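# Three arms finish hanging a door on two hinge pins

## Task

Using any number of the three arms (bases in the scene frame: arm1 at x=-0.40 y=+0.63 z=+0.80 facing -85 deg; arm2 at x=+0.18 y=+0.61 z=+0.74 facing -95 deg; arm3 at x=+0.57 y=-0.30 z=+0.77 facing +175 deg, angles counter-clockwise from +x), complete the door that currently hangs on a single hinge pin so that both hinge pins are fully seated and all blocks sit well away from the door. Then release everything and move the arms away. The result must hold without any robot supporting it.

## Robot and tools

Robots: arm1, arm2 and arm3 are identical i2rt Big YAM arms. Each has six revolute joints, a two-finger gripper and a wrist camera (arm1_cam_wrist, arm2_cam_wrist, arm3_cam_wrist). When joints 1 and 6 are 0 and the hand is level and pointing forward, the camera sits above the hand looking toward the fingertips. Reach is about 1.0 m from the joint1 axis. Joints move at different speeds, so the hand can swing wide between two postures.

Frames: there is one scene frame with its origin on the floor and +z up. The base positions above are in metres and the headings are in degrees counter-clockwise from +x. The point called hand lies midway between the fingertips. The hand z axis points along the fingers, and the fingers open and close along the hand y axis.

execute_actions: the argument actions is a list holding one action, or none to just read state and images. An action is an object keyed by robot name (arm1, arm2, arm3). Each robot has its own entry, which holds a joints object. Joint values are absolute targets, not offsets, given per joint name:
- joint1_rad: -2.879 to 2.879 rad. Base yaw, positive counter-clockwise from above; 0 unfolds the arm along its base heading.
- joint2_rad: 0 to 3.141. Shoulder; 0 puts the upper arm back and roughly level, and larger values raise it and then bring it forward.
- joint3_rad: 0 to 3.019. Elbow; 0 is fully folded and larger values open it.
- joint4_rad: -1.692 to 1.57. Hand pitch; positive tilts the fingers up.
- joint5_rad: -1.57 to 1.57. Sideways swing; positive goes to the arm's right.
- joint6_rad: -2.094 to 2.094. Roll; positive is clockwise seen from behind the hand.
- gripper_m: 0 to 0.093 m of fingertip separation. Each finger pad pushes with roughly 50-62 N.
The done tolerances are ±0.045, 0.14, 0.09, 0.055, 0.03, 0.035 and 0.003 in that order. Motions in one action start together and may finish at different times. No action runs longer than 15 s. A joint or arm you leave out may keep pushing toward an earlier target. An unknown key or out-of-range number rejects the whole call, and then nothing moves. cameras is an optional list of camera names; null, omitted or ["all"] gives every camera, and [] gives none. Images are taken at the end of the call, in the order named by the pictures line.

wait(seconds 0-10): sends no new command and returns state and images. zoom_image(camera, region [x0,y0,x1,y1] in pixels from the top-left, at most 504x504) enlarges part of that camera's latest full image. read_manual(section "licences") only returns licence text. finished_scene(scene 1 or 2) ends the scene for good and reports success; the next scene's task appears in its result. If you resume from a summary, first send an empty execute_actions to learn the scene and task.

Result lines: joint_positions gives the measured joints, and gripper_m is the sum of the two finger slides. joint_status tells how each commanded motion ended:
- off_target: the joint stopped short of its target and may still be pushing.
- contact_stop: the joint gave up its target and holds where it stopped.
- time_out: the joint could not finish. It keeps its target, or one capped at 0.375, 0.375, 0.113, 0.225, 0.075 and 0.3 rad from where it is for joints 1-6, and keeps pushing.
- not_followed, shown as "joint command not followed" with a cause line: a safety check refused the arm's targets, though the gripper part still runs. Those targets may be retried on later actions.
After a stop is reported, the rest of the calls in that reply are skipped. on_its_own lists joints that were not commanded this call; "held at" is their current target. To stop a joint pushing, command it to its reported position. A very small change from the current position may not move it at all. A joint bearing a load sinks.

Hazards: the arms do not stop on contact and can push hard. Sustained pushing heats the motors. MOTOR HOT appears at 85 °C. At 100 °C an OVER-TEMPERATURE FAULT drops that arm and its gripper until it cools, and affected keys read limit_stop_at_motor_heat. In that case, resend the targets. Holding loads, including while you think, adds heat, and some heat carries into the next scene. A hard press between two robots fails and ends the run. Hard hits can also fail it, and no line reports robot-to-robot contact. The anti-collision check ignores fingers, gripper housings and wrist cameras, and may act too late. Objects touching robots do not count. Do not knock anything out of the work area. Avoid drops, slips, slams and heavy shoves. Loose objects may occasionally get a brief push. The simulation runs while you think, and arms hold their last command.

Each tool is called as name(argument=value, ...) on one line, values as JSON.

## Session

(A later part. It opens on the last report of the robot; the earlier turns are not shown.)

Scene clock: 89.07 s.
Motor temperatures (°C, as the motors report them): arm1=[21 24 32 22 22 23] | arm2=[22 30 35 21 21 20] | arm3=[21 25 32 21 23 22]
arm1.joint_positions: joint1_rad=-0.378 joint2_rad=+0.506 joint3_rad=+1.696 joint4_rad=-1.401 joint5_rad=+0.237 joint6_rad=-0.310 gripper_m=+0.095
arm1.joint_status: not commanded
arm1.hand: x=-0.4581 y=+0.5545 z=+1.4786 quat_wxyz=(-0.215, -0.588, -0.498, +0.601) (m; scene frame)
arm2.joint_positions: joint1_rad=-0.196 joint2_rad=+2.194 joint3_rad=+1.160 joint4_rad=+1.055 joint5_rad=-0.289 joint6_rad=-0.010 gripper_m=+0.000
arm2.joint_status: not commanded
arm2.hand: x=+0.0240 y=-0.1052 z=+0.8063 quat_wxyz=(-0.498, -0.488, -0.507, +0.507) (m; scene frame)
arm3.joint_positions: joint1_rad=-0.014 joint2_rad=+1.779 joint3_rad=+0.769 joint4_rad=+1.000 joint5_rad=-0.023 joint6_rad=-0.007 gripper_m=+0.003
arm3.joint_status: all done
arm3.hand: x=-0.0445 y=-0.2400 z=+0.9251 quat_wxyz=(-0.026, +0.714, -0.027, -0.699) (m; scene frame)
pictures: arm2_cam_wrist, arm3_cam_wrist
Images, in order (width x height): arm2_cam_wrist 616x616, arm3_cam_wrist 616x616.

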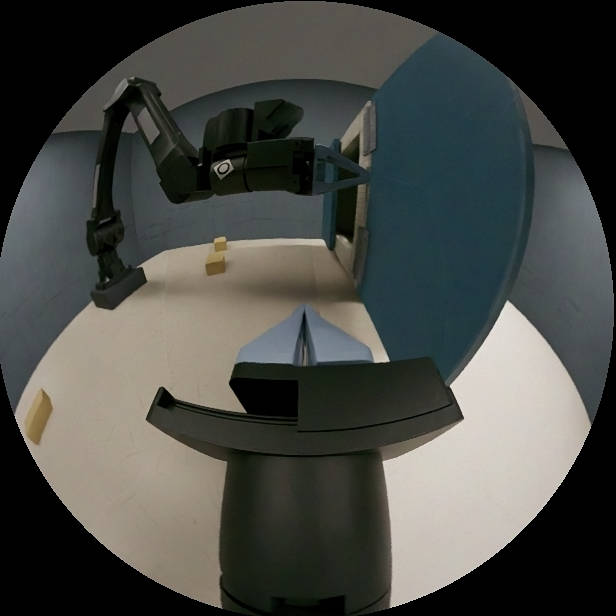

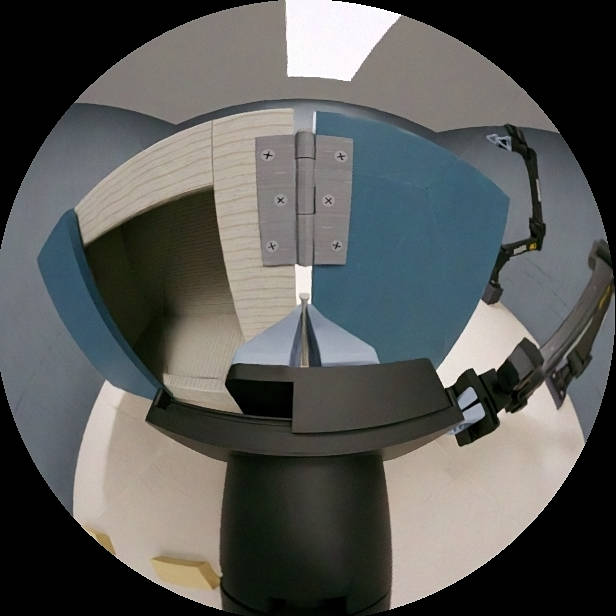

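execute_actions(actions=[{"arm3":{"joints":{"joint2_rad":1.80,"joint3_rad":0.759,"joint4_rad":1.005}}}], cameras=[])

execute_actions(actions=[], cameras=["arm3_cam_wrist","arm2_cam_wrist"])

zoom_image(camera="arm2_cam_wrist", region=[345,160,385,240])

zoom_image(camera="arm3_cam_wrist", region=[285,320,325,370])

Scene clock: 101.43 s.
Motor temperatures (°C, as the motors report them): arm1=[21 24 32 22 22 23] | arm2=[22 30 35 21 21 20] | arm3=[21 25 33 21 23 22]
arm1.joint_positions: joint1_rad=-0.378 joint2_rad=+0.506 joint3_rad=+1.696 joint4_rad=-1.401 joint5_rad=+0.237 joint6_rad=-0.310 gripper_m=+0.095
arm1.joint_status: not commanded
arm1.hand: x=-0.4581 y=+0.5545 z=+1.4786 quat_wxyz=(-0.215, -0.588, -0.498, +0.601) (m; scene frame)
arm2.joint_positions: joint1_rad=-0.196 joint2_rad=+2.194 joint3_rad=+1.160 joint4_rad=+1.055 joint5_rad=-0.289 joint6_rad=-0.010 gripper_m=+0.000
arm2.joint_status: not commanded
arm2.hand: x=+0.0240 y=-0.1052 z=+0.8063 quat_wxyz=(-0.498, -0.488, -0.507, +0.507) (m; scene frame)
arm3.joint_positions: joint1_rad=-0.014 joint2_rad=+1.781 joint3_rad=+0.764 joint4_rad=+1.000 joint5_rad=-0.023 joint6_rad=-0.007 gripper_m=+0.003
arm3.joint_status: all done
arm3.hand: x=-0.0430 y=-0.2401 z=+0.9221 quat_wxyz=(-0.026, +0.716, -0.027, -0.697) (m; scene frame)
pictures: none
No camera images: the call's "cameras" was empty. Leave "cameras" out to get every camera's image.

Scene clock: 101.43 s.
Motor temperatures (°C, as the motors report them): arm1=[21 24 32 22 22 23] | arm2=[22 30 35 21 21 20] | arm3=[21 25 33 21 23 22]
arm1.joint_positions: joint1_rad=-0.378 joint2_rad=+0.506 joint3_rad=+1.696 joint4_rad=-1.401 joint5_rad=+0.237 joint6_rad=-0.310 gripper_m=+0.095
arm1.joint_status: not commanded
arm1.hand: x=-0.4581 y=+0.5545 z=+1.4786 quat_wxyz=(-0.215, -0.588, -0.498, +0.601) (m; scene frame)
arm2.joint_positions: joint1_rad=-0.196 joint2_rad=+2.194 joint3_rad=+1.160 joint4_rad=+1.055 joint5_rad=-0.289 joint6_rad=-0.010 gripper_m=+0.000
arm2.joint_status: not commanded
arm2.hand: x=+0.0240 y=-0.1052 z=+0.8063 quat_wxyz=(-0.498, -0.488, -0.507, +0.507) (m; scene frame)
arm3.joint_positions: joint1_rad=-0.014 joint2_rad=+1.781 joint3_rad=+0.764 joint4_rad=+1.000 joint5_rad=-0.023 joint6_rad=-0.007 gripper_m=+0.003
arm3.joint_status: all done
arm3.hand: x=-0.0430 y=-0.2401 z=+0.9221 quat_wxyz=(-0.026, +0.716, -0.027, -0.697) (m; scene frame)
pictures: arm2_cam_wrist, arm3_cam_wrist
Images, in order (width x height): arm2_cam_wrist 616x616, arm3_cam_wrist 616x616.

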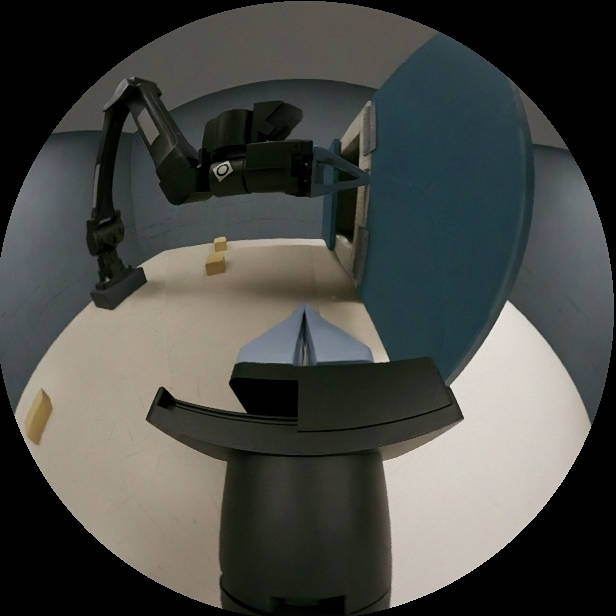

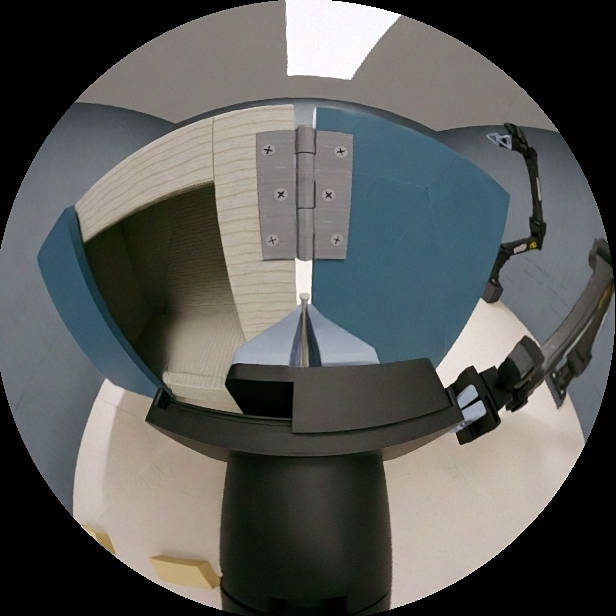

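Region (345, 160, 385, 240) of arm2_cam_wrist's 616x616 image, scaled by 6.300, with more detail than that image has.

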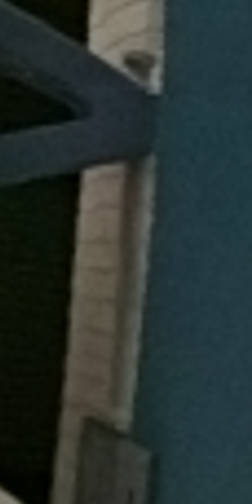

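Region (285, 320, 325, 370) of arm3_cam_wrist's 616x616 image, scaled by 10.080, with more detail than that image has; it fills the left 403 columns of this view, and the rest is white.

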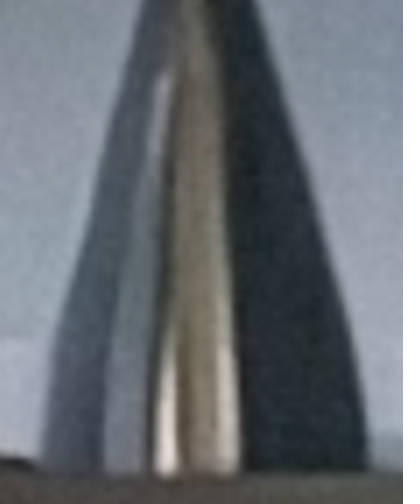

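execute_actions(actions=[{"arm3":{"joints":{"joint2_rad":1.74,"joint3_rad":0.78,"joint4_rad":0.96}}}], cameras=[])

execute_actions(actions=[{"arm3":{"joints":{"joint4_rad":0.942}}}], cameras=["arm3_cam_wrist","arm2_cam_wrist"])

zoom_image(camera="arm2_cam_wrist", region=[345,160,385,240])

zoom_image(camera="arm3_cam_wrist", region=[285,320,325,370])

Scene clock: 110.90 s.
Motor temperatures (°C, as the motors report them): arm1=[21 24 32 22 22 23] | arm2=[22 31 35 21 21 20] | arm3=[21 25 32 21 23 22]
arm1.joint_positions: joint1_rad=-0.378 joint2_rad=+0.506 joint3_rad=+1.696 joint4_rad=-1.401 joint5_rad=+0.237 joint6_rad=-0.310 gripper_m=+0.095
arm1.joint_status: not commanded
arm1.hand: x=-0.4581 y=+0.5545 z=+1.4786 quat_wxyz=(-0.215, -0.588, -0.498, +0.601) (m; scene frame)
arm2.joint_positions: joint1_rad=-0.196 joint2_rad=+2.194 joint3_rad=+1.160 joint4_rad=+1.055 joint5_rad=-0.289 joint6_rad=-0.010 gripper_m=+0.000
arm2.joint_status: not commanded
arm2.hand: x=+0.0240 y=-0.1052 z=+0.8063 quat_wxyz=(-0.498, -0.488, -0.507, +0.507) (m; scene frame)
arm3.joint_positions: joint1_rad=-0.014 joint2_rad=+1.778 joint3_rad=+0.764 joint4_rad=+0.971 joint5_rad=-0.023 joint6_rad=-0.007 gripper_m=+0.003
arm3.joint_status: all done
arm3.hand: x=-0.0427 y=-0.2402 z=+0.9168 quat_wxyz=(-0.026, +0.725, -0.028, -0.688) (m; scene frame)
pictures: none
No camera images: the call's "cameras" was empty. Leave "cameras" out to get every camera's image.

Scene clock: 111.40 s.
Motor temperatures (°C, as the motors report them): arm1=[21 24 32 22 22 23] | arm2=[22 31 35 21 21 20] | arm3=[21 25 32 21 23 22]
arm1.joint_positions: joint1_rad=-0.378 joint2_rad=+0.506 joint3_rad=+1.696 joint4_rad=-1.401 joint5_rad=+0.237 joint6_rad=-0.310 gripper_m=+0.095
arm1.joint_status: not commanded
arm1.hand: x=-0.4581 y=+0.5545 z=+1.4786 quat_wxyz=(-0.215, -0.588, -0.498, +0.601) (m; scene frame)
arm2.joint_positions: joint1_rad=-0.196 joint2_rad=+2.194 joint3_rad=+1.160 joint4_rad=+1.055 joint5_rad=-0.289 joint6_rad=-0.010 gripper_m=+0.000
arm2.joint_status: not commanded
arm2.hand: x=+0.0240 y=-0.1052 z=+0.8063 quat_wxyz=(-0.498, -0.488, -0.507, +0.507) (m; scene frame)
arm3.joint_positions: joint1_rad=-0.014 joint2_rad=+1.772 joint3_rad=+0.764 joint4_rad=+0.957 joint5_rad=-0.023 joint6_rad=-0.007 gripper_m=+0.003
arm3.joint_status: all done
arm3.hand: x=-0.0424 y=-0.2402 z=+0.9166 quat_wxyz=(-0.026, +0.728, -0.028, -0.685) (m; scene frame)
pictures: arm2_cam_wrist, arm3_cam_wrist
Images, in order (width x height): arm2_cam_wrist 616x616, arm3_cam_wrist 616x616.

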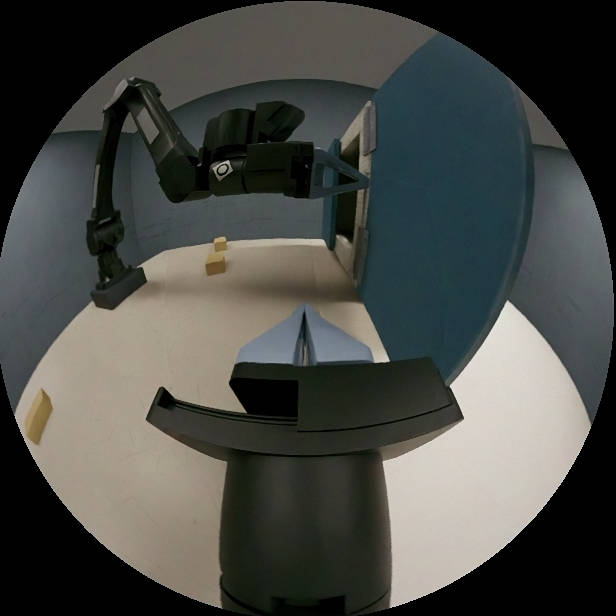

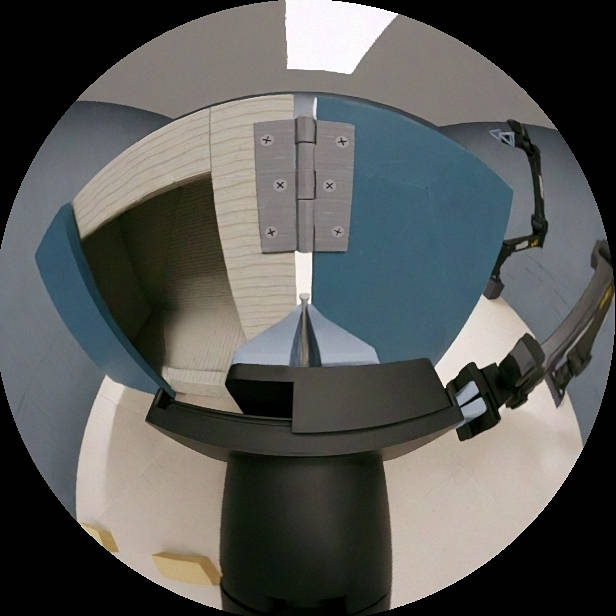

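Region (345, 160, 385, 240) of arm2_cam_wrist's 616x616 image, scaled by 6.300, with more detail than that image has.

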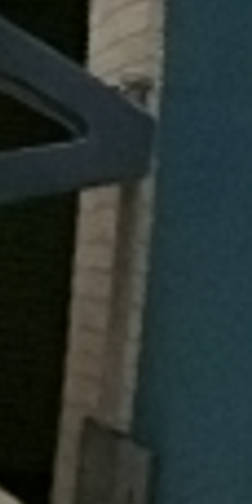

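Region (285, 320, 325, 370) of arm3_cam_wrist's 616x616 image, scaled by 10.080, with more detail than that image has; it fills the left 403 columns of this view, and the rest is white.

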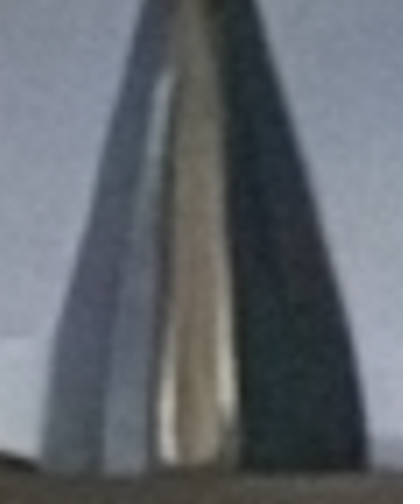

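execute_actions(actions=[{"arm3":{"joints":{"joint2_rad":1.812,"joint4_rad":0.975}}}], cameras=["arm3_cam_wrist","arm2_cam_wrist"])

zoom_image(camera="arm2_cam_wrist", region=[345,160,385,240])

zoom_image(camera="arm3_cam_wrist", region=[275,280,335,370])

execute_actions(actions=[], cameras=[])

Scene clock: 116.17 s.
Motor temperatures (°C, as the motors report them): arm1=[21 24 32 22 22 23] | arm2=[22 31 35 21 21 20] | arm3=[21 25 32 21 23 22]
arm1.joint_positions: joint1_rad=-0.378 joint2_rad=+0.506 joint3_rad=+1.696 joint4_rad=-1.401 joint5_rad=+0.237 joint6_rad=-0.310 gripper_m=+0.095
arm1.joint_status: not commanded
arm1.hand: x=-0.4581 y=+0.5545 z=+1.4786 quat_wxyz=(-0.215, -0.588, -0.498, +0.601) (m; scene frame)
arm2.joint_positions: joint1_rad=-0.196 joint2_rad=+2.194 joint3_rad=+1.160 joint4_rad=+1.055 joint5_rad=-0.289 joint6_rad=-0.010 gripper_m=+0.000
arm2.joint_status: not commanded
arm2.hand: x=+0.0240 y=-0.1052 z=+0.8063 quat_wxyz=(-0.498, -0.488, -0.507, +0.507) (m; scene frame)
arm3.joint_positions: joint1_rad=-0.014 joint2_rad=+1.777 joint3_rad=+0.764 joint4_rad=+0.965 joint5_rad=-0.023 joint6_rad=-0.007 gripper_m=+0.003
arm3.joint_status: all done
arm3.hand: x=-0.0426 y=-0.2402 z=+0.9161 quat_wxyz=(-0.026, +0.727, -0.028, -0.686) (m; scene frame)
pictures: arm2_cam_wrist, arm3_cam_wrist
Images, in order (width x height): arm2_cam_wrist 616x616, arm3_cam_wrist 616x616.

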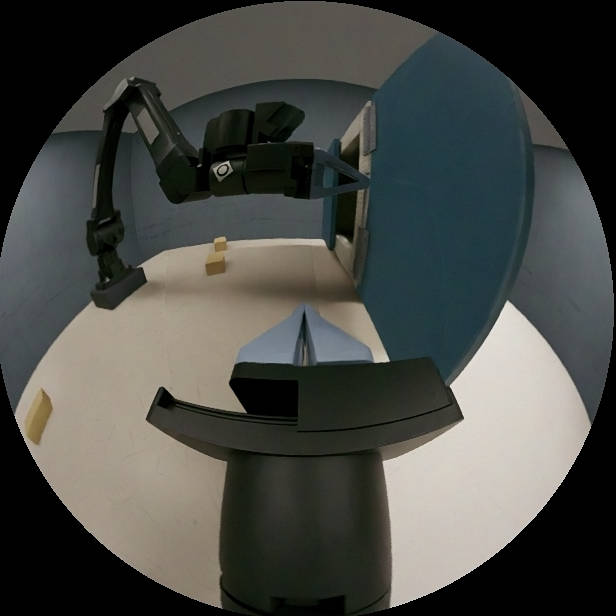

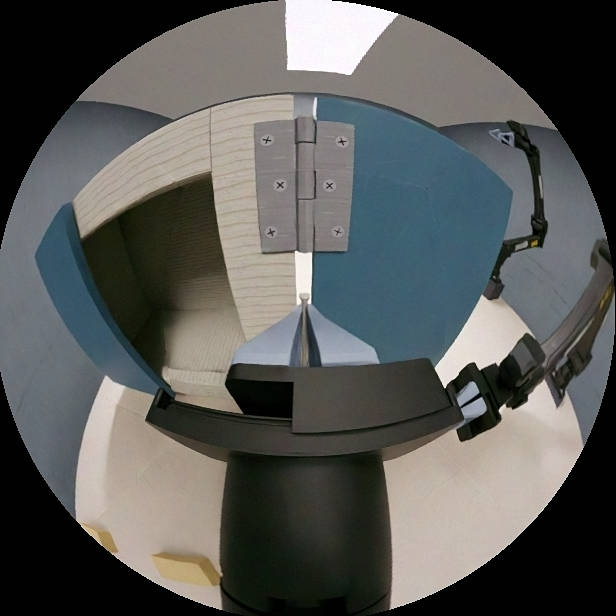

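Region (345, 160, 385, 240) of arm2_cam_wrist's 616x616 image, scaled by 6.300, with more detail than that image has.

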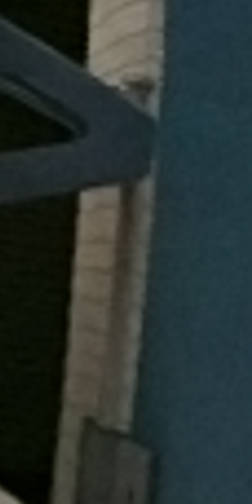

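Region (275, 280, 335, 370) of arm3_cam_wrist's 616x616 image, scaled by 5.600, with more detail than that image has.

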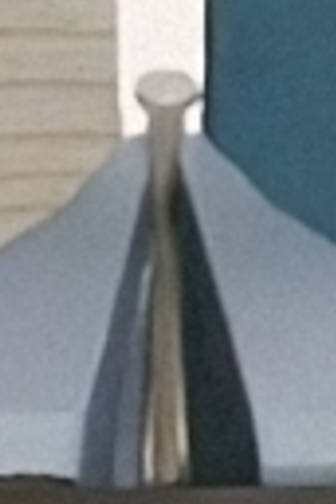

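Scene clock: 116.17 s.
Motor temperatures (°C, as the motors report them): arm1=[21 24 32 22 22 23] | arm2=[22 31 35 21 21 20] | arm3=[21 25 32 21 23 22]
arm1.joint_positions: joint1_rad=-0.378 joint2_rad=+0.506 joint3_rad=+1.696 joint4_rad=-1.401 joint5_rad=+0.237 joint6_rad=-0.310 gripper_m=+0.095
arm1.joint_status: not commanded
arm1.hand: x=-0.4581 y=+0.5545 z=+1.4786 quat_wxyz=(-0.215, -0.588, -0.498, +0.601) (m; scene frame)
arm2.joint_positions: joint1_rad=-0.196 joint2_rad=+2.194 joint3_rad=+1.160 joint4_rad=+1.055 joint5_rad=-0.289 joint6_rad=-0.010 gripper_m=+0.000
arm2.joint_status: not commanded
arm2.hand: x=+0.0240 y=-0.1052 z=+0.8063 quat_wxyz=(-0.498, -0.488, -0.507, +0.507) (m; scene frame)
arm3.joint_positions: joint1_rad=-0.014 joint2_rad=+1.777 joint3_rad=+0.764 joint4_rad=+0.965 joint5_rad=-0.023 joint6_rad=-0.007 gripper_m=+0.003
arm3.joint_status: all done
arm3.hand: x=-0.0426 y=-0.2402 z=+0.9161 quat_wxyz=(-0.026, +0.727, -0.028, -0.686) (m; scene frame)
pictures: none
No camera images: the call's "cameras" was empty. Leave "cameras" out to get every camera's image.

zoom_image(camera="arm2_cam_wrist", region=[352,212,376,240])

zoom_image(camera="arm3_cam_wrist", region=[293,345,317,370])

zoom_image(camera="arm3_cam_wrist", region=[280,225,330,310])

Region (352, 212, 376, 240) of arm2_cam_wrist's 616x616 image, scaled by 18.000, with more detail than that image has; it fills the left 432 columns of this view, and the rest is white.

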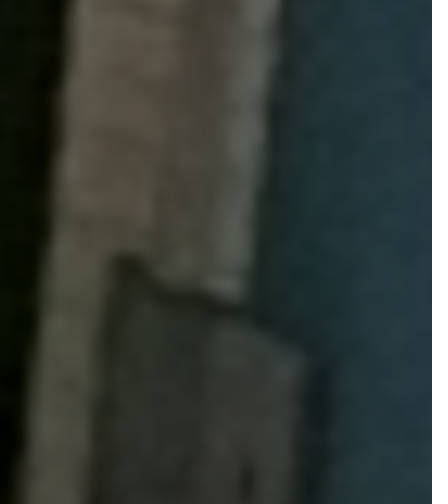

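Region (293, 345, 317, 370) of arm3_cam_wrist's 616x616 image, scaled by 20.160, with more detail than that image has; it fills the left 484 columns of this view, and the rest is white.

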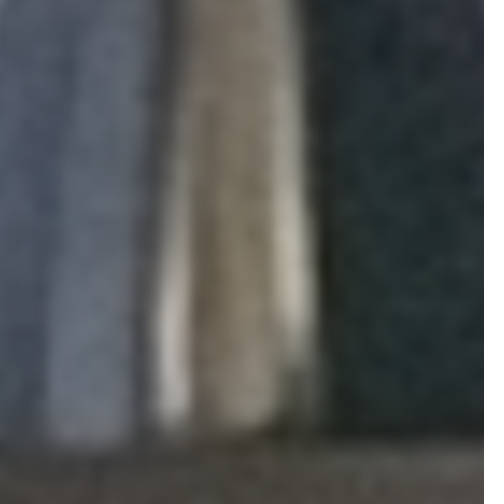

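Region (280, 225, 330, 310) of arm3_cam_wrist's 616x616 image, scaled by 5.929, with more detail than that image has; it fills the left 296 columns of this view, and the rest is white.

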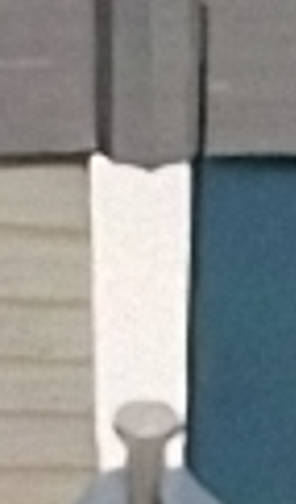

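execute_actions(actions=[{"arm3":{"joints":{"joint2_rad":1.77,"joint4_rad":1.0,"joint5_rad":-0.009}}}], cameras=["arm3_cam_wrist"])

zoom_image(camera="arm3_cam_wrist", region=[293,345,317,370])

Scene clock: 122.50 s.
Motor temperatures (°C, as the motors report them): arm1=[21 24 32 22 22 23] | arm2=[22 31 35 21 21 20] | arm3=[21 25 32 21 23 22]
arm1.joint_positions: joint1_rad=-0.378 joint2_rad=+0.506 joint3_rad=+1.696 joint4_rad=-1.401 joint5_rad=+0.237 joint6_rad=-0.310 gripper_m=+0.095
arm1.joint_status: not commanded
arm1.hand: x=-0.4581 y=+0.5545 z=+1.4786 quat_wxyz=(-0.215, -0.588, -0.498, +0.601) (m; scene frame)
arm2.joint_positions: joint1_rad=-0.196 joint2_rad=+2.194 joint3_rad=+1.160 joint4_rad=+1.055 joint5_rad=-0.289 joint6_rad=-0.010 gripper_m=+0.000
arm2.joint_status: not commanded
arm2.hand: x=+0.0240 y=-0.1052 z=+0.8063 quat_wxyz=(-0.498, -0.488, -0.507, +0.507) (m; scene frame)
arm3.joint_positions: joint1_rad=-0.014 joint2_rad=+1.777 joint3_rad=+0.764 joint4_rad=+0.973 joint5_rad=-0.012 joint6_rad=-0.007 gripper_m=+0.003
arm3.joint_status: all done
arm3.hand: x=-0.0425 y=-0.2382 z=+0.9180 quat_wxyz=(-0.030, +0.724, -0.031, -0.688) (m; scene frame)
pictures: arm3_cam_wrist
Images, in order (width x height): arm3_cam_wrist 616x616.

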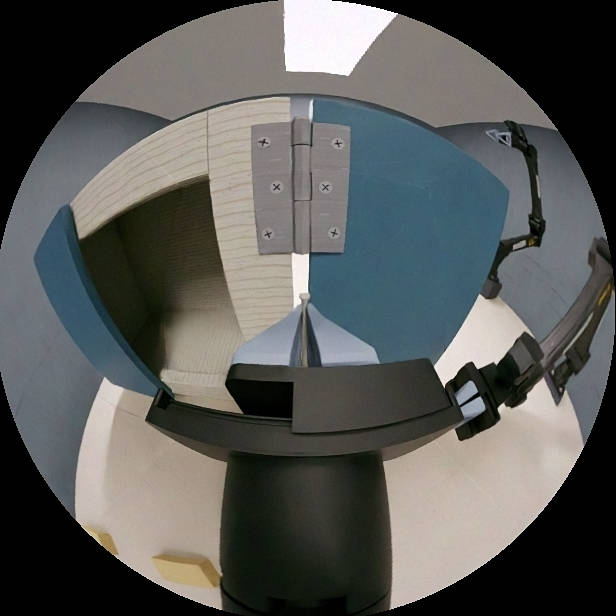

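Region (293, 345, 317, 370) of arm3_cam_wrist's 616x616 image, scaled by 20.160, with more detail than that image has; it fills the left 484 columns of this view, and the rest is white.

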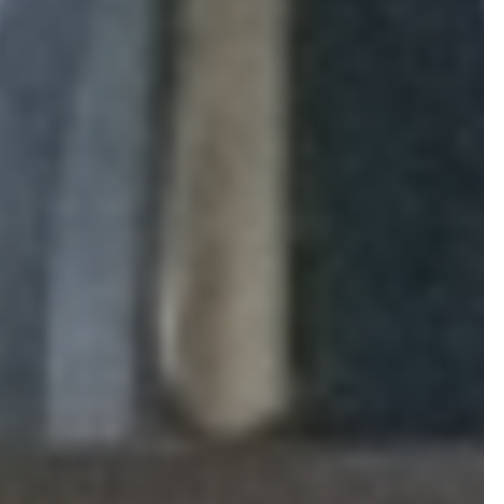

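execute_actions(actions=[{"arm3":{"joints":{"joint2_rad":1.815,"joint4_rad":0.985,"joint5_rad":-0.021}}}], cameras=["arm3_cam_wrist"])

zoom_image(camera="arm3_cam_wrist", region=[293,345,317,370])

Scene clock: 128.70 s.
Motor temperatures (°C, as the motors report them): arm1=[21 24 32 22 22 23] | arm2=[22 31 35 21 21 20] | arm3=[21 25 32 21 23 22]
arm1.joint_positions: joint1_rad=-0.378 joint2_rad=+0.506 joint3_rad=+1.696 joint4_rad=-1.401 joint5_rad=+0.237 joint6_rad=-0.310 gripper_m=+0.095
arm1.joint_status: not commanded
arm1.hand: x=-0.4581 y=+0.5545 z=+1.4786 quat_wxyz=(-0.215, -0.588, -0.498, +0.601) (m; scene frame)
arm2.joint_positions: joint1_rad=-0.196 joint2_rad=+2.194 joint3_rad=+1.160 joint4_rad=+1.055 joint5_rad=-0.289 joint6_rad=-0.010 gripper_m=+0.000
arm2.joint_status: not commanded
arm2.hand: x=+0.0240 y=-0.1052 z=+0.8063 quat_wxyz=(-0.498, -0.488, -0.507, +0.507) (m; scene frame)
arm3.joint_positions: joint1_rad=-0.014 joint2_rad=+1.781 joint3_rad=+0.764 joint4_rad=+0.976 joint5_rad=-0.018 joint6_rad=-0.007 gripper_m=+0.003
arm3.joint_status: all done
arm3.hand: x=-0.0427 y=-0.2393 z=+0.9162 quat_wxyz=(-0.028, +0.724, -0.029, -0.688) (m; scene frame)
pictures: arm3_cam_wrist
Images, in order (width x height): arm3_cam_wrist 616x616.

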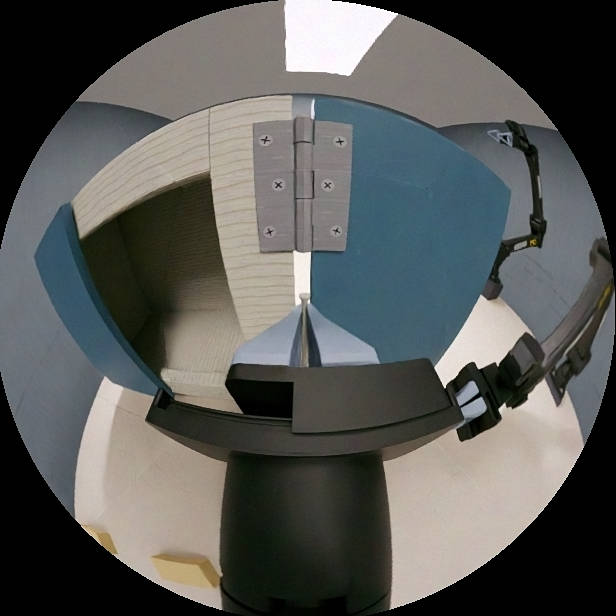

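Region (293, 345, 317, 370) of arm3_cam_wrist's 616x616 image, scaled by 20.160, with more detail than that image has; it fills the left 484 columns of this view, and the rest is white.

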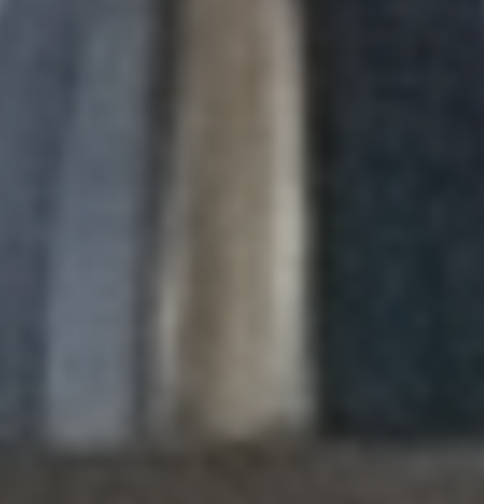

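execute_actions(actions=[{"arm3":{"joints":{"joint2_rad":1.735}}}], cameras=[])

execute_actions(actions=[{"arm3":{"joints":{"joint3_rad":0.754}}}], cameras=["arm3_cam_wrist","arm2_cam_wrist"])

zoom_image(camera="arm2_cam_wrist", region=[345,160,385,240])

Scene clock: 133.37 s.
Motor temperatures (°C, as the motors report them): arm1=[21 24 32 22 22 23] | arm2=[22 31 35 21 21 20] | arm3=[21 25 32 21 23 22]
arm1.joint_positions: joint1_rad=-0.378 joint2_rad=+0.506 joint3_rad=+1.696 joint4_rad=-1.401 joint5_rad=+0.237 joint6_rad=-0.310 gripper_m=+0.095
arm1.joint_status: not commanded
arm1.hand: x=-0.4581 y=+0.5545 z=+1.4786 quat_wxyz=(-0.215, -0.588, -0.498, +0.601) (m; scene frame)
arm2.joint_positions: joint1_rad=-0.196 joint2_rad=+2.194 joint3_rad=+1.160 joint4_rad=+1.055 joint5_rad=-0.289 joint6_rad=-0.010 gripper_m=+0.000
arm2.joint_status: not commanded
arm2.hand: x=+0.0240 y=-0.1052 z=+0.8063 quat_wxyz=(-0.498, -0.488, -0.507, +0.507) (m; scene frame)
arm3.joint_positions: joint1_rad=-0.014 joint2_rad=+1.773 joint3_rad=+0.764 joint4_rad=+0.976 joint5_rad=-0.018 joint6_rad=-0.007 gripper_m=+0.003
arm3.joint_status: all done
arm3.hand: x=-0.0426 y=-0.2392 z=+0.9205 quat_wxyz=(-0.028, +0.722, -0.029, -0.691) (m; scene frame)
pictures: none
No camera images: the call's "cameras" was empty. Leave "cameras" out to get every camera's image.

Scene clock: 133.97 s.
Motor temperatures (°C, as the motors report them): arm1=[21 24 32 22 22 23] | arm2=[22 31 35 21 21 20] | arm3=[21 25 32 21 23 22]
arm1.joint_positions: joint1_rad=-0.378 joint2_rad=+0.506 joint3_rad=+1.696 joint4_rad=-1.401 joint5_rad=+0.237 joint6_rad=-0.310 gripper_m=+0.095
arm1.joint_status: not commanded
arm1.hand: x=-0.4581 y=+0.5545 z=+1.4786 quat_wxyz=(-0.215, -0.588, -0.498, +0.601) (m; scene frame)
arm2.joint_positions: joint1_rad=-0.196 joint2_rad=+2.194 joint3_rad=+1.160 joint4_rad=+1.055 joint5_rad=-0.289 joint6_rad=-0.010 gripper_m=+0.000
arm2.joint_status: not commanded
arm2.hand: x=+0.0240 y=-0.1052 z=+0.8063 quat_wxyz=(-0.498, -0.488, -0.507, +0.507) (m; scene frame)
arm3.joint_positions: joint1_rad=-0.014 joint2_rad=+1.773 joint3_rad=+0.758 joint4_rad=+0.976 joint5_rad=-0.018 joint6_rad=-0.007 gripper_m=+0.003
arm3.joint_status: all done
arm3.hand: x=-0.0407 y=-0.2395 z=+0.9182 quat_wxyz=(-0.028, +0.724, -0.029, -0.689) (m; scene frame)
pictures: arm2_cam_wrist, arm3_cam_wrist
Images, in order (width x height): arm2_cam_wrist 616x616, arm3_cam_wrist 616x616.

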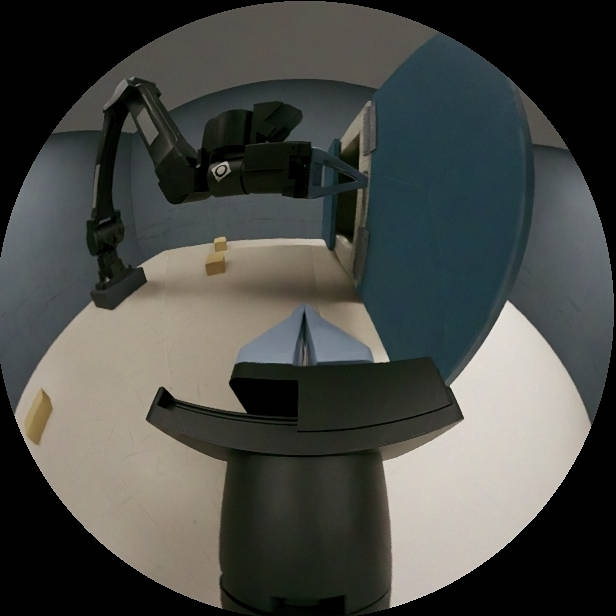

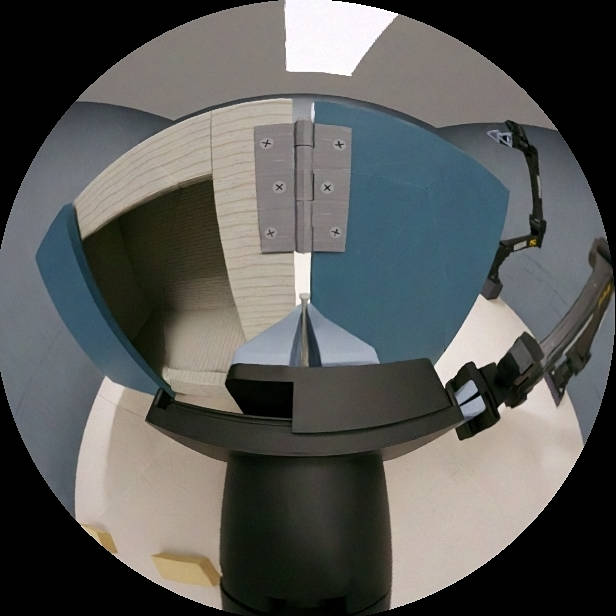

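Region (345, 160, 385, 240) of arm2_cam_wrist's 616x616 image, scaled by 6.300, with more detail than that image has.

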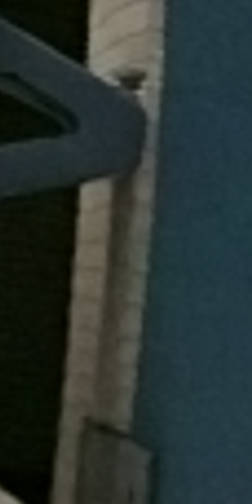

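execute_actions(actions=[{"arm3":{"joints":{"joint2_rad":1.815,"joint3_rad":0.775}}}], cameras=["arm3_cam_wrist","arm2_cam_wrist"])

zoom_image(camera="arm3_cam_wrist", region=[285,320,325,370])

zoom_image(camera="arm2_cam_wrist", region=[345,160,385,240])

Scene clock: 136.90 s.
Motor temperatures (°C, as the motors report them): arm1=[21 24 32 22 22 23] | arm2=[22 31 35 21 21 20] | arm3=[21 25 32 21 23 22]
arm1.joint_positions: joint1_rad=-0.378 joint2_rad=+0.506 joint3_rad=+1.696 joint4_rad=-1.401 joint5_rad=+0.237 joint6_rad=-0.310 gripper_m=+0.095
arm1.joint_status: not commanded
arm1.hand: x=-0.4581 y=+0.5545 z=+1.4786 quat_wxyz=(-0.215, -0.588, -0.498, +0.601) (m; scene frame)
arm2.joint_positions: joint1_rad=-0.196 joint2_rad=+2.194 joint3_rad=+1.160 joint4_rad=+1.055 joint5_rad=-0.289 joint6_rad=-0.010 gripper_m=+0.000
arm2.joint_status: not commanded
arm2.hand: x=+0.0240 y=-0.1052 z=+0.8063 quat_wxyz=(-0.498, -0.488, -0.507, +0.507) (m; scene frame)
arm3.joint_positions: joint1_rad=-0.014 joint2_rad=+1.778 joint3_rad=+0.758 joint4_rad=+0.979 joint5_rad=-0.018 joint6_rad=-0.007 gripper_m=+0.003
arm3.joint_status: all done
arm3.hand: x=-0.0408 y=-0.2395 z=+0.9163 quat_wxyz=(-0.028, +0.724, -0.029, -0.688) (m; scene frame)
pictures: arm2_cam_wrist, arm3_cam_wrist
Images, in order (width x height): arm2_cam_wrist 616x616, arm3_cam_wrist 616x616.

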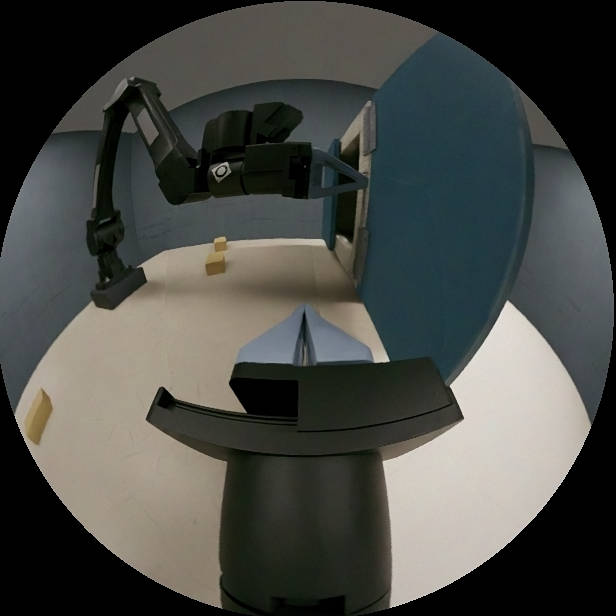

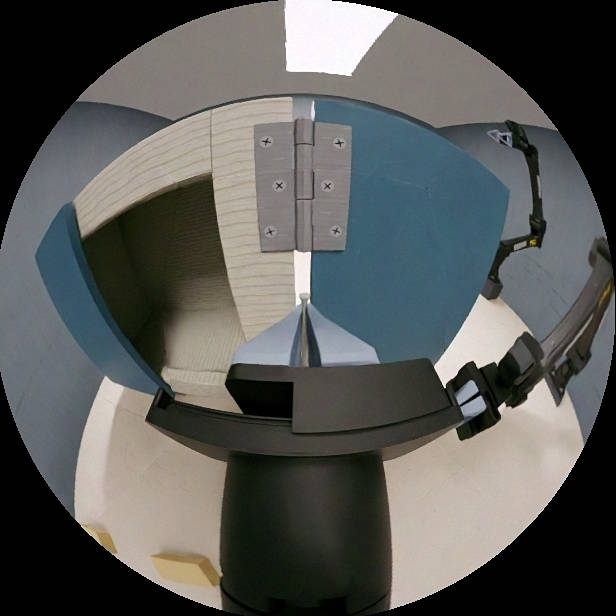

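Region (285, 320, 325, 370) of arm3_cam_wrist's 616x616 image, scaled by 10.080, with more detail than that image has; it fills the left 403 columns of this view, and the rest is white.

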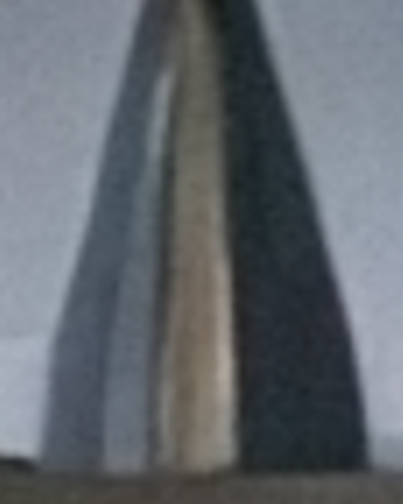

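Region (345, 160, 385, 240) of arm2_cam_wrist's 616x616 image, scaled by 6.300, with more detail than that image has.

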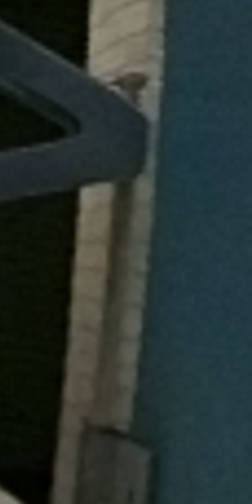

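execute_actions(actions=[{"arm3":{"joints":{"joint2_rad":1.81,"joint5_rad":-0.028}}}], cameras=["arm3_cam_wrist","arm2_cam_wrist"])

zoom_image(camera="arm3_cam_wrist", region=[285,320,325,370])

zoom_image(camera="arm2_cam_wrist", region=[350,205,378,240])

Scene clock: 141.50 s.
Motor temperatures (°C, as the motors report them): arm1=[21 24 32 22 22 23] | arm2=[22 31 35 21 21 20] | arm3=[21 25 32 21 23 22]
arm1.joint_positions: joint1_rad=-0.378 joint2_rad=+0.506 joint3_rad=+1.696 joint4_rad=-1.401 joint5_rad=+0.237 joint6_rad=-0.310 gripper_m=+0.095
arm1.joint_status: not commanded
arm1.hand: x=-0.4581 y=+0.5545 z=+1.4786 quat_wxyz=(-0.215, -0.588, -0.498, +0.601) (m; scene frame)
arm2.joint_positions: joint1_rad=-0.196 joint2_rad=+2.194 joint3_rad=+1.160 joint4_rad=+1.055 joint5_rad=-0.289 joint6_rad=-0.010 gripper_m=+0.000
arm2.joint_status: not commanded
arm2.hand: x=+0.0240 y=-0.1052 z=+0.8063 quat_wxyz=(-0.498, -0.488, -0.507, +0.507) (m; scene frame)
arm3.joint_positions: joint1_rad=-0.014 joint2_rad=+1.778 joint3_rad=+0.758 joint4_rad=+0.979 joint5_rad=-0.021 joint6_rad=-0.011 gripper_m=+0.003
arm3.joint_status: all done
arm3.hand: x=-0.0408 y=-0.2400 z=+0.9163 quat_wxyz=(-0.028, +0.724, -0.027, -0.688) (m; scene frame)
pictures: arm2_cam_wrist, arm3_cam_wrist
Images, in order (width x height): arm2_cam_wrist 616x616, arm3_cam_wrist 616x616.

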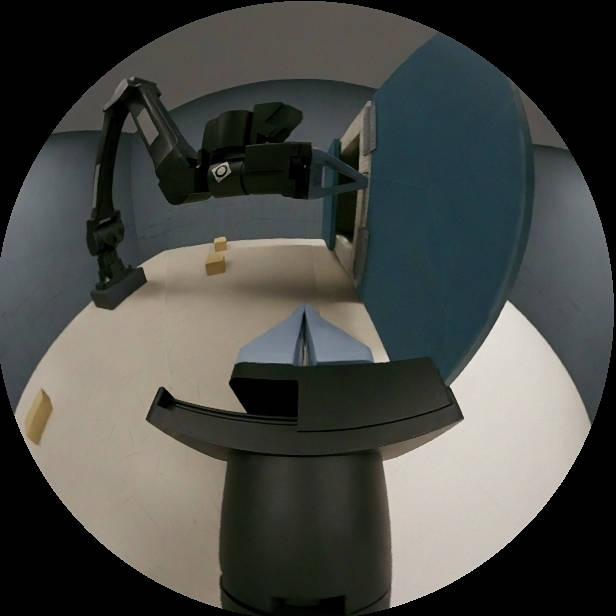

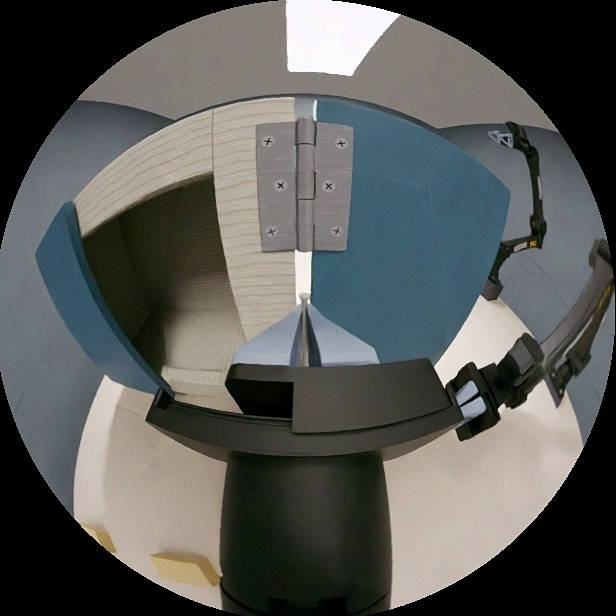

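Region (285, 320, 325, 370) of arm3_cam_wrist's 616x616 image, scaled by 10.080, with more detail than that image has; it fills the left 403 columns of this view, and the rest is white.

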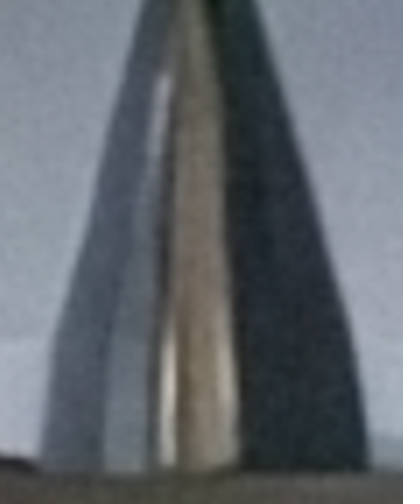

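Region (350, 205, 378, 240) of arm2_cam_wrist's 616x616 image, scaled by 14.400, with more detail than that image has; it fills the left 403 columns of this view, and the rest is white.

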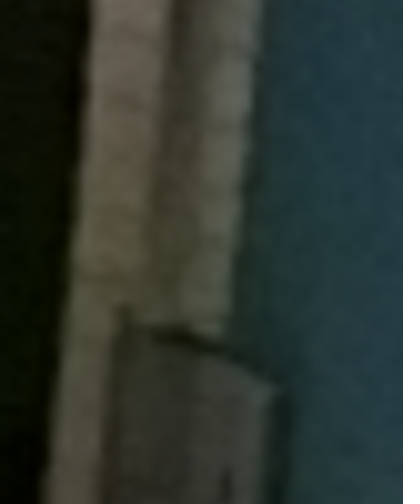

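execute_actions(actions=[{"arm3":{"joints":{"joint2_rad":1.738,"joint5_rad":-0.022}},"arm2":{"joints":{"joint2_rad":2.10,"joint3_rad":1.29,"joint4_rad":0.845}}}], cameras=["arm3_cam_wrist","arm2_cam_wrist"])

Scene clock: 150.13 s.
Motor temperatures (°C, as the motors report them): arm1=[21 24 32 22 22 23] | arm2=[22 31 35 21 21 20] | arm3=[21 25 32 21 23 22]
arm1.joint_positions: joint1_rad=-0.378 joint2_rad=+0.506 joint3_rad=+1.696 joint4_rad=-1.401 joint5_rad=+0.237 joint6_rad=-0.310 gripper_m=+0.095
arm1.joint_status: not commanded
arm1.hand: x=-0.4581 y=+0.5545 z=+1.4786 quat_wxyz=(-0.215, -0.588, -0.498, +0.601) (m; scene frame)
arm2.joint_positions: joint1_rad=-0.196 joint2_rad=+2.084 joint3_rad=+1.259 joint4_rad=+0.860 joint5_rad=-0.289 joint6_rad=-0.010 gripper_m=+0.000
arm2.joint_status: all done
arm2.hand: x=+0.0160 y=-0.1374 z=+0.8861 quat_wxyz=(-0.500, -0.483, -0.504, +0.512) (m; scene frame)
arm3.joint_positions: joint1_rad=-0.014 joint2_rad=+1.776 joint3_rad=+0.758 joint4_rad=+0.979 joint5_rad=-0.021 joint6_rad=-0.011 gripper_m=+0.003
arm3.joint_status: all done
arm3.hand: x=-0.0408 y=-0.2400 z=+0.9172 quat_wxyz=(-0.028, +0.724, -0.027, -0.689) (m; scene frame)
pictures: arm2_cam_wrist, arm3_cam_wrist
Images, in order (width x height): arm2_cam_wrist 616x616, arm3_cam_wrist 616x616.

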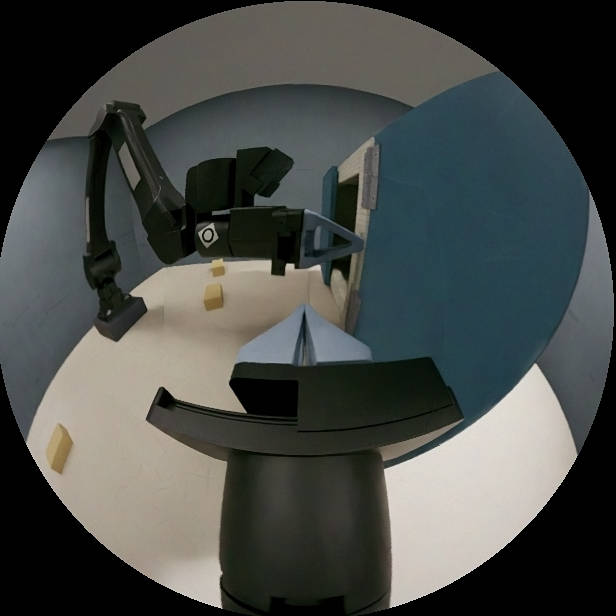

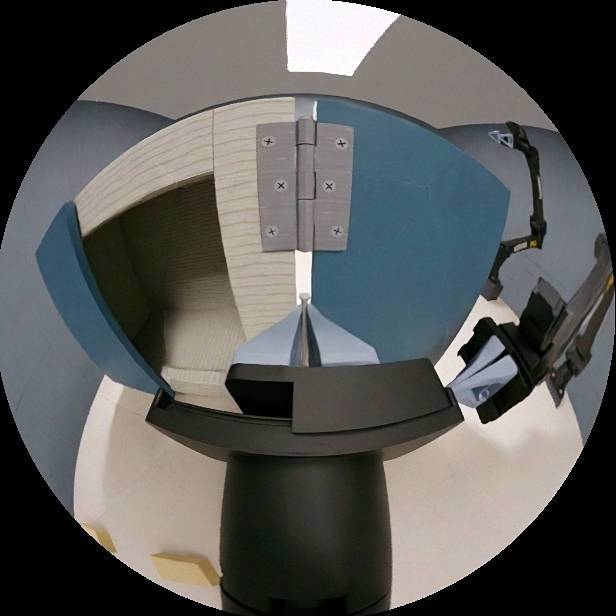

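execute_actions(actions=[], cameras=["arm3_cam_wrist","arm2_cam_wrist"])

zoom_image(camera="arm2_cam_wrist", region=[335,225,385,315])

zoom_image(camera="arm2_cam_wrist", region=[342,275,372,305])

Scene clock: 152.67 s.
Motor temperatures (°C, as the motors report them): arm1=[21 23 32 22 22 23] | arm2=[22 31 35 21 21 20] | arm3=[21 25 32 21 23 22]
arm1.joint_positions: joint1_rad=-0.378 joint2_rad=+0.506 joint3_rad=+1.696 joint4_rad=-1.401 joint5_rad=+0.237 joint6_rad=-0.310 gripper_m=+0.095
arm1.joint_status: not commanded
arm1.hand: x=-0.4581 y=+0.5545 z=+1.4786 quat_wxyz=(-0.215, -0.588, -0.498, +0.601) (m; scene frame)
arm2.joint_positions: joint1_rad=-0.196 joint2_rad=+2.084 joint3_rad=+1.259 joint4_rad=+0.860 joint5_rad=-0.289 joint6_rad=-0.010 gripper_m=+0.000
arm2.joint_status: all done
arm2.hand: x=+0.0160 y=-0.1374 z=+0.8861 quat_wxyz=(-0.500, -0.483, -0.504, +0.512) (m; scene frame)
arm3.joint_positions: joint1_rad=-0.014 joint2_rad=+1.776 joint3_rad=+0.758 joint4_rad=+0.979 joint5_rad=-0.021 joint6_rad=-0.011 gripper_m=+0.003
arm3.joint_status: all done
arm3.hand: x=-0.0408 y=-0.2400 z=+0.9172 quat_wxyz=(-0.028, +0.724, -0.027, -0.689) (m; scene frame)
pictures: arm2_cam_wrist, arm3_cam_wrist
Images, in order (width x height): arm2_cam_wrist 616x616, arm3_cam_wrist 616x616.

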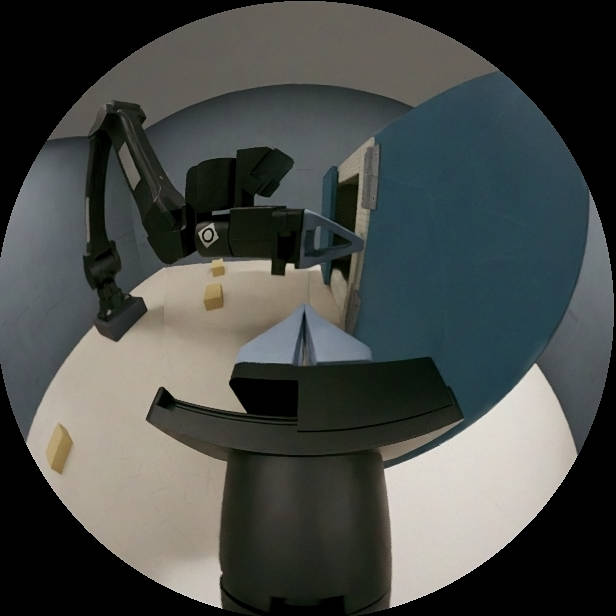

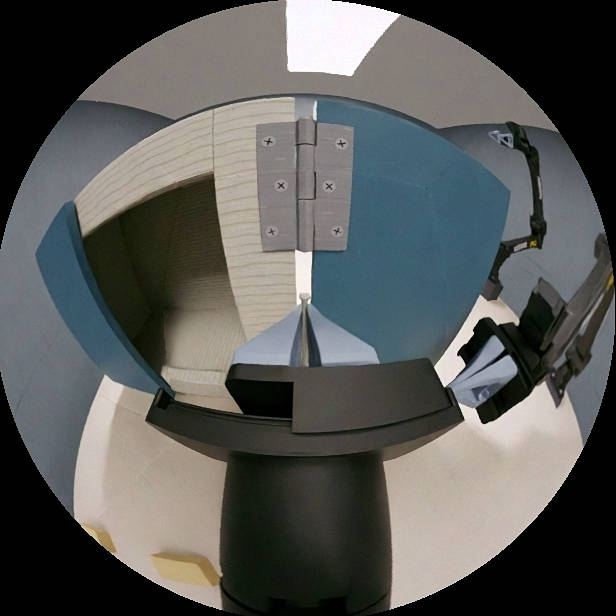

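Region (335, 225, 385, 315) of arm2_cam_wrist's 616x616 image, scaled by 5.600, with more detail than that image has.

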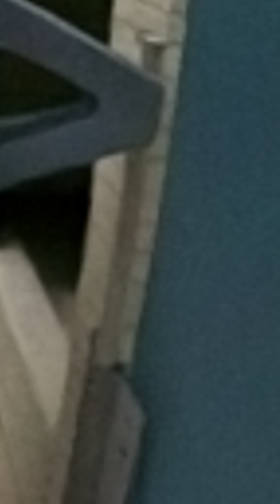

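Region (342, 275, 372, 305) of arm2_cam_wrist's 616x616 image, scaled by 16.800, with more detail than that image has.

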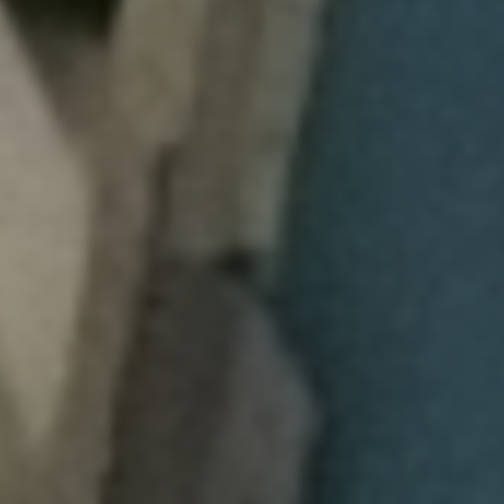

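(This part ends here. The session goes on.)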